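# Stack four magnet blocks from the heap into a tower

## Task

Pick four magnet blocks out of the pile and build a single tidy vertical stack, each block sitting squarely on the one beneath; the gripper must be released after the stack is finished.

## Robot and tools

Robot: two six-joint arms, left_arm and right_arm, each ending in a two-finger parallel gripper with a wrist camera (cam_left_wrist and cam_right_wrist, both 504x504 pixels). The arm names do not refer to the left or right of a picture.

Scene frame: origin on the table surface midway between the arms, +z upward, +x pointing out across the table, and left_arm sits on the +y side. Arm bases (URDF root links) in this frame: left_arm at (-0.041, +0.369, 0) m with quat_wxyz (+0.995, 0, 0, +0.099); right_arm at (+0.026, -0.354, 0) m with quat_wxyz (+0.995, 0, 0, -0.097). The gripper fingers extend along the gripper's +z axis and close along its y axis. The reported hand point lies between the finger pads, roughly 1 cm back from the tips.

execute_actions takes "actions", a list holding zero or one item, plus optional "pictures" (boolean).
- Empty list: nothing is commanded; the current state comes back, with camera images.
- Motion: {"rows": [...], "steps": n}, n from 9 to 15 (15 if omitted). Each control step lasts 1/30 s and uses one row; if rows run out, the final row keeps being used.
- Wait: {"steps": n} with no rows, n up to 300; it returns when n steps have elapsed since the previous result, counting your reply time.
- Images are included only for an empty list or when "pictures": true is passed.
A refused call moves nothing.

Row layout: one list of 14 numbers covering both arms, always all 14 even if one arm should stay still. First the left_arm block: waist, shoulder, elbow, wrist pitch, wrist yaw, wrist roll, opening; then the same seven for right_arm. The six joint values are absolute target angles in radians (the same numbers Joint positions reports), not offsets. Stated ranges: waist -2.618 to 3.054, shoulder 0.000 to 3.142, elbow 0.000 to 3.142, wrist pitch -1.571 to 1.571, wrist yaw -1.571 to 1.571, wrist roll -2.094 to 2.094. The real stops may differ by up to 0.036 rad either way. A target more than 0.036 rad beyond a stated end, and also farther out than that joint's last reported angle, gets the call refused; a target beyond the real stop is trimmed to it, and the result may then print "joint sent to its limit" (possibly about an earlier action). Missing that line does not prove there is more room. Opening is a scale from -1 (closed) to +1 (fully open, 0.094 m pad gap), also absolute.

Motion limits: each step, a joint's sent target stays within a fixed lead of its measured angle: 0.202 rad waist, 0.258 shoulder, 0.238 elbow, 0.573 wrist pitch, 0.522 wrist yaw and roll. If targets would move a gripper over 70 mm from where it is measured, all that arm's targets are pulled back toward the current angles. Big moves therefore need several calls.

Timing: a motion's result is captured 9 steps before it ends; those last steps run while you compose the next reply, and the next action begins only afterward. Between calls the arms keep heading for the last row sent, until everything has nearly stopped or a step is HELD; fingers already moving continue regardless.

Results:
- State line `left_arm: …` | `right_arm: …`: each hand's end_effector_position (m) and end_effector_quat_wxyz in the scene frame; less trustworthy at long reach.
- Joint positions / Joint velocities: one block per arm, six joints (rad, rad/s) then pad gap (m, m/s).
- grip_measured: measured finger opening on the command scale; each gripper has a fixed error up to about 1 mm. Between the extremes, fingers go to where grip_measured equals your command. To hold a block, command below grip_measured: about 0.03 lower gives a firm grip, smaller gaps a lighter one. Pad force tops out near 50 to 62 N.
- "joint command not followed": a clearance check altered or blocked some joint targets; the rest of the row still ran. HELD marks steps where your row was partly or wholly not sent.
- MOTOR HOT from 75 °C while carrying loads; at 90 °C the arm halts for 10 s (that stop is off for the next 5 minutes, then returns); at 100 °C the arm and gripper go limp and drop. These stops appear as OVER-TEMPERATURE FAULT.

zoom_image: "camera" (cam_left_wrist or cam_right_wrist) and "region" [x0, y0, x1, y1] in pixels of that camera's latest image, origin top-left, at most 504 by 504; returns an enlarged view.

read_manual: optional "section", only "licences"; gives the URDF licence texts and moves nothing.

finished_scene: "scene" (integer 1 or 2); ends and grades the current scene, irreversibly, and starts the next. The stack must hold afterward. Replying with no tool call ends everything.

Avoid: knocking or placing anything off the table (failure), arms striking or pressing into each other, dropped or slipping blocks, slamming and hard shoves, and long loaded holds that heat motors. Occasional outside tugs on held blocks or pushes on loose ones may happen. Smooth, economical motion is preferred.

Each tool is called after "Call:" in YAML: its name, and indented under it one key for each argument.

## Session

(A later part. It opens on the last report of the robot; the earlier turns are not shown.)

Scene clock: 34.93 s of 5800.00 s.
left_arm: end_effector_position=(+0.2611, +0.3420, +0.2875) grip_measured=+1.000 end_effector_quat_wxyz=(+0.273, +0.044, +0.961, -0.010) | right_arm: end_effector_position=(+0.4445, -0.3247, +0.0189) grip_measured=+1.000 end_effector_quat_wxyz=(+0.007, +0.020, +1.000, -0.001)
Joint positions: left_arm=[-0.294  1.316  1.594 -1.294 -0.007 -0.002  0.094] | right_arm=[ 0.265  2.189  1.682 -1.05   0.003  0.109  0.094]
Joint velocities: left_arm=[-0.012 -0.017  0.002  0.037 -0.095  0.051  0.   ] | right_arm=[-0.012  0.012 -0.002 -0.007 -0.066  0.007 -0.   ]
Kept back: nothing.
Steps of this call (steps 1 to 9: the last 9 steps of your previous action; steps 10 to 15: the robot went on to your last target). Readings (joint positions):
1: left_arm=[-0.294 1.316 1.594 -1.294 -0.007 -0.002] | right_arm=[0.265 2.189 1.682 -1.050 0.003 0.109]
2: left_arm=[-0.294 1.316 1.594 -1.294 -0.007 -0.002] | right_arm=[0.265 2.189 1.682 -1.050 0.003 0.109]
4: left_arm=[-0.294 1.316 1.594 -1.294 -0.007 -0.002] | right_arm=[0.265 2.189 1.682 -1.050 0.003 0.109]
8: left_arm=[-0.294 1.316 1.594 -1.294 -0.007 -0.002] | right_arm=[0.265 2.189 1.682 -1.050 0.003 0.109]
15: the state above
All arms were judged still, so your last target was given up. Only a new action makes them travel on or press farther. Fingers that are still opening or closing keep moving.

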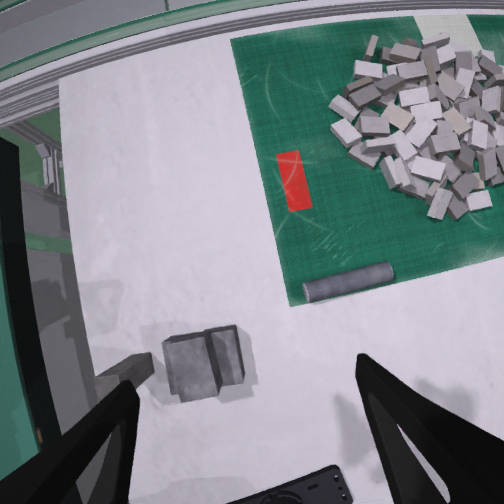

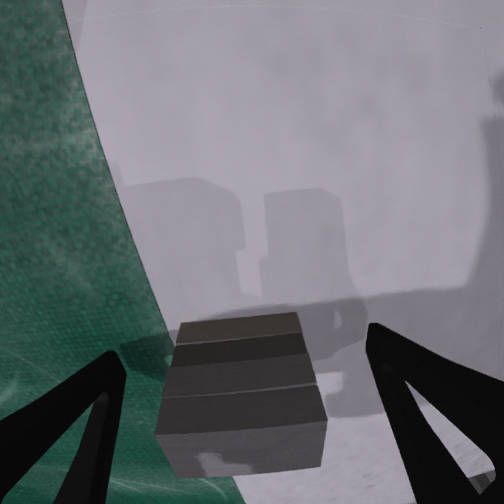

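Call:
execute_actions:
  actions:
    - {"rows":[[-0.3,1.3,1.6,-1.3,0,0,1,0.27,1.97,1.68,-1.35,0,0.1,1]],"steps":15}

Call:
execute_actions:
  actions:
    - {"steps":12}

Call:
execute_actions:
  actions: []

Scene clock: 35.37 s of 5800.00 s.
left_arm: end_effector_position=(+0.2611, +0.3420, +0.2875) grip_measured=+1.000 end_effector_quat_wxyz=(+0.273, +0.044, +0.961, -0.010) | right_arm: end_effector_position=(+0.4059, -0.3274, +0.0785) grip_measured=+1.000 end_effector_quat_wxyz=(-0.012, +0.020, +1.000, -0.003)
Joint positions: left_arm=[-0.294  1.316  1.594 -1.294 -0.007 -0.002  0.094] | right_arm=[ 0.265  2.027  1.672 -1.24   0.003  0.109  0.094]
Joint velocities: left_arm=[ 0.002 -0.002 -0.007  0.022  0.081 -0.066  0.   ] | right_arm=[-0.002 -1.013  0.007 -0.725 -0.081 -0.037 -0.   ]
Steps of this call (steps 1 to 7: nothing new was sent; steps 8 to 13: the first 6 steps of this action). Readings (joint positions):
8: left_arm=[-0.294 1.316 1.594 -1.294 -0.007 -0.002] | right_arm=[0.265 2.178 1.681 -1.066 0.003 0.109]
9: left_arm=[-0.294 1.316 1.594 -1.294 -0.007 -0.002] | right_arm=[0.265 2.160 1.676 -1.103 0.003 0.109]
11: left_arm=[-0.294 1.316 1.594 -1.294 -0.007 -0.002] | right_arm=[0.265 2.098 1.672 -1.182 0.003 0.109]
13: the state above

Scene clock: 35.77 s of 5800.00 s.
left_arm: end_effector_position=(+0.2611, +0.3420, +0.2875) grip_measured=+1.000 end_effector_quat_wxyz=(+0.273, +0.044, +0.961, -0.010) | right_arm: end_effector_position=(+0.3840, -0.3289, +0.0999) grip_measured=+1.000 end_effector_quat_wxyz=(-0.030, +0.020, +0.999, -0.004)
Joint positions: left_arm=[-0.294  1.316  1.594 -1.294 -0.007 -0.002  0.094] | right_arm=[ 0.265  1.969  1.672 -1.335  0.003  0.109  0.094]
Joint velocities: left_arm=[ 0.017  0.002 -0.007  0.007 -0.022 -0.007  0.   ] | right_arm=[ 0.002 -0.007 -0.012 -0.051 -0.037 -0.051 -0.   ]
Kept back: nothing.
Steps of this call (steps 1 to 9: the last 9 steps of your previous action; steps 10 to 12: the robot went on to your last target). Readings (joint positions):
1: left_arm=[-0.294 1.316 1.594 -1.294 -0.007 -0.002] | right_arm=[0.265 1.996 1.672 -1.261 0.003 0.109]
2: left_arm=[-0.294 1.316 1.594 -1.294 -0.007 -0.002] | right_arm=[0.265 1.974 1.672 -1.278 0.003 0.109]
4: left_arm=[-0.294 1.316 1.594 -1.294 -0.007 -0.002] | right_arm=[0.265 1.956 1.672 -1.304 0.003 0.109]
8: left_arm=[-0.294 1.316 1.594 -1.294 -0.007 -0.002] | right_arm=[0.265 1.965 1.672 -1.328 0.003 0.109]
12: the state above

Scene clock: 35.77 s of 5800.00 s.
left_arm: end_effector_position=(+0.2611, +0.3420, +0.2875) grip_measured=+1.000 end_effector_quat_wxyz=(+0.273, +0.044, +0.961, -0.010) | right_arm: end_effector_position=(+0.3840, -0.3289, +0.0999) grip_measured=+1.000 end_effector_quat_wxyz=(-0.030, +0.020, +0.999, -0.004)
Joint positions: left_arm=[-0.294  1.316  1.594 -1.294 -0.007 -0.002  0.094] | right_arm=[ 0.265  1.969  1.672 -1.335  0.003  0.109  0.094]
Joint velocities: left_arm=[ 0.017  0.002 -0.007  0.007 -0.022 -0.007  0.   ] | right_arm=[ 0.002 -0.007 -0.012 -0.051 -0.037 -0.051 -0.   ]
Kept back: nothing.

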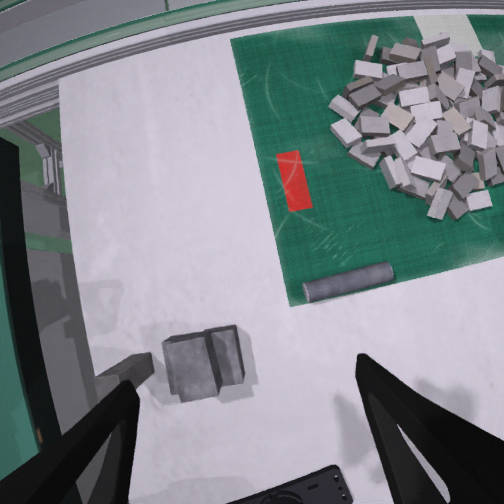

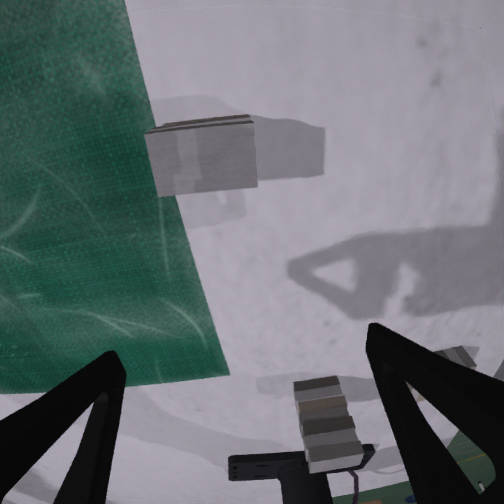

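Call:
finished_scene:
  scene: 2

The scene is finished: the task was done.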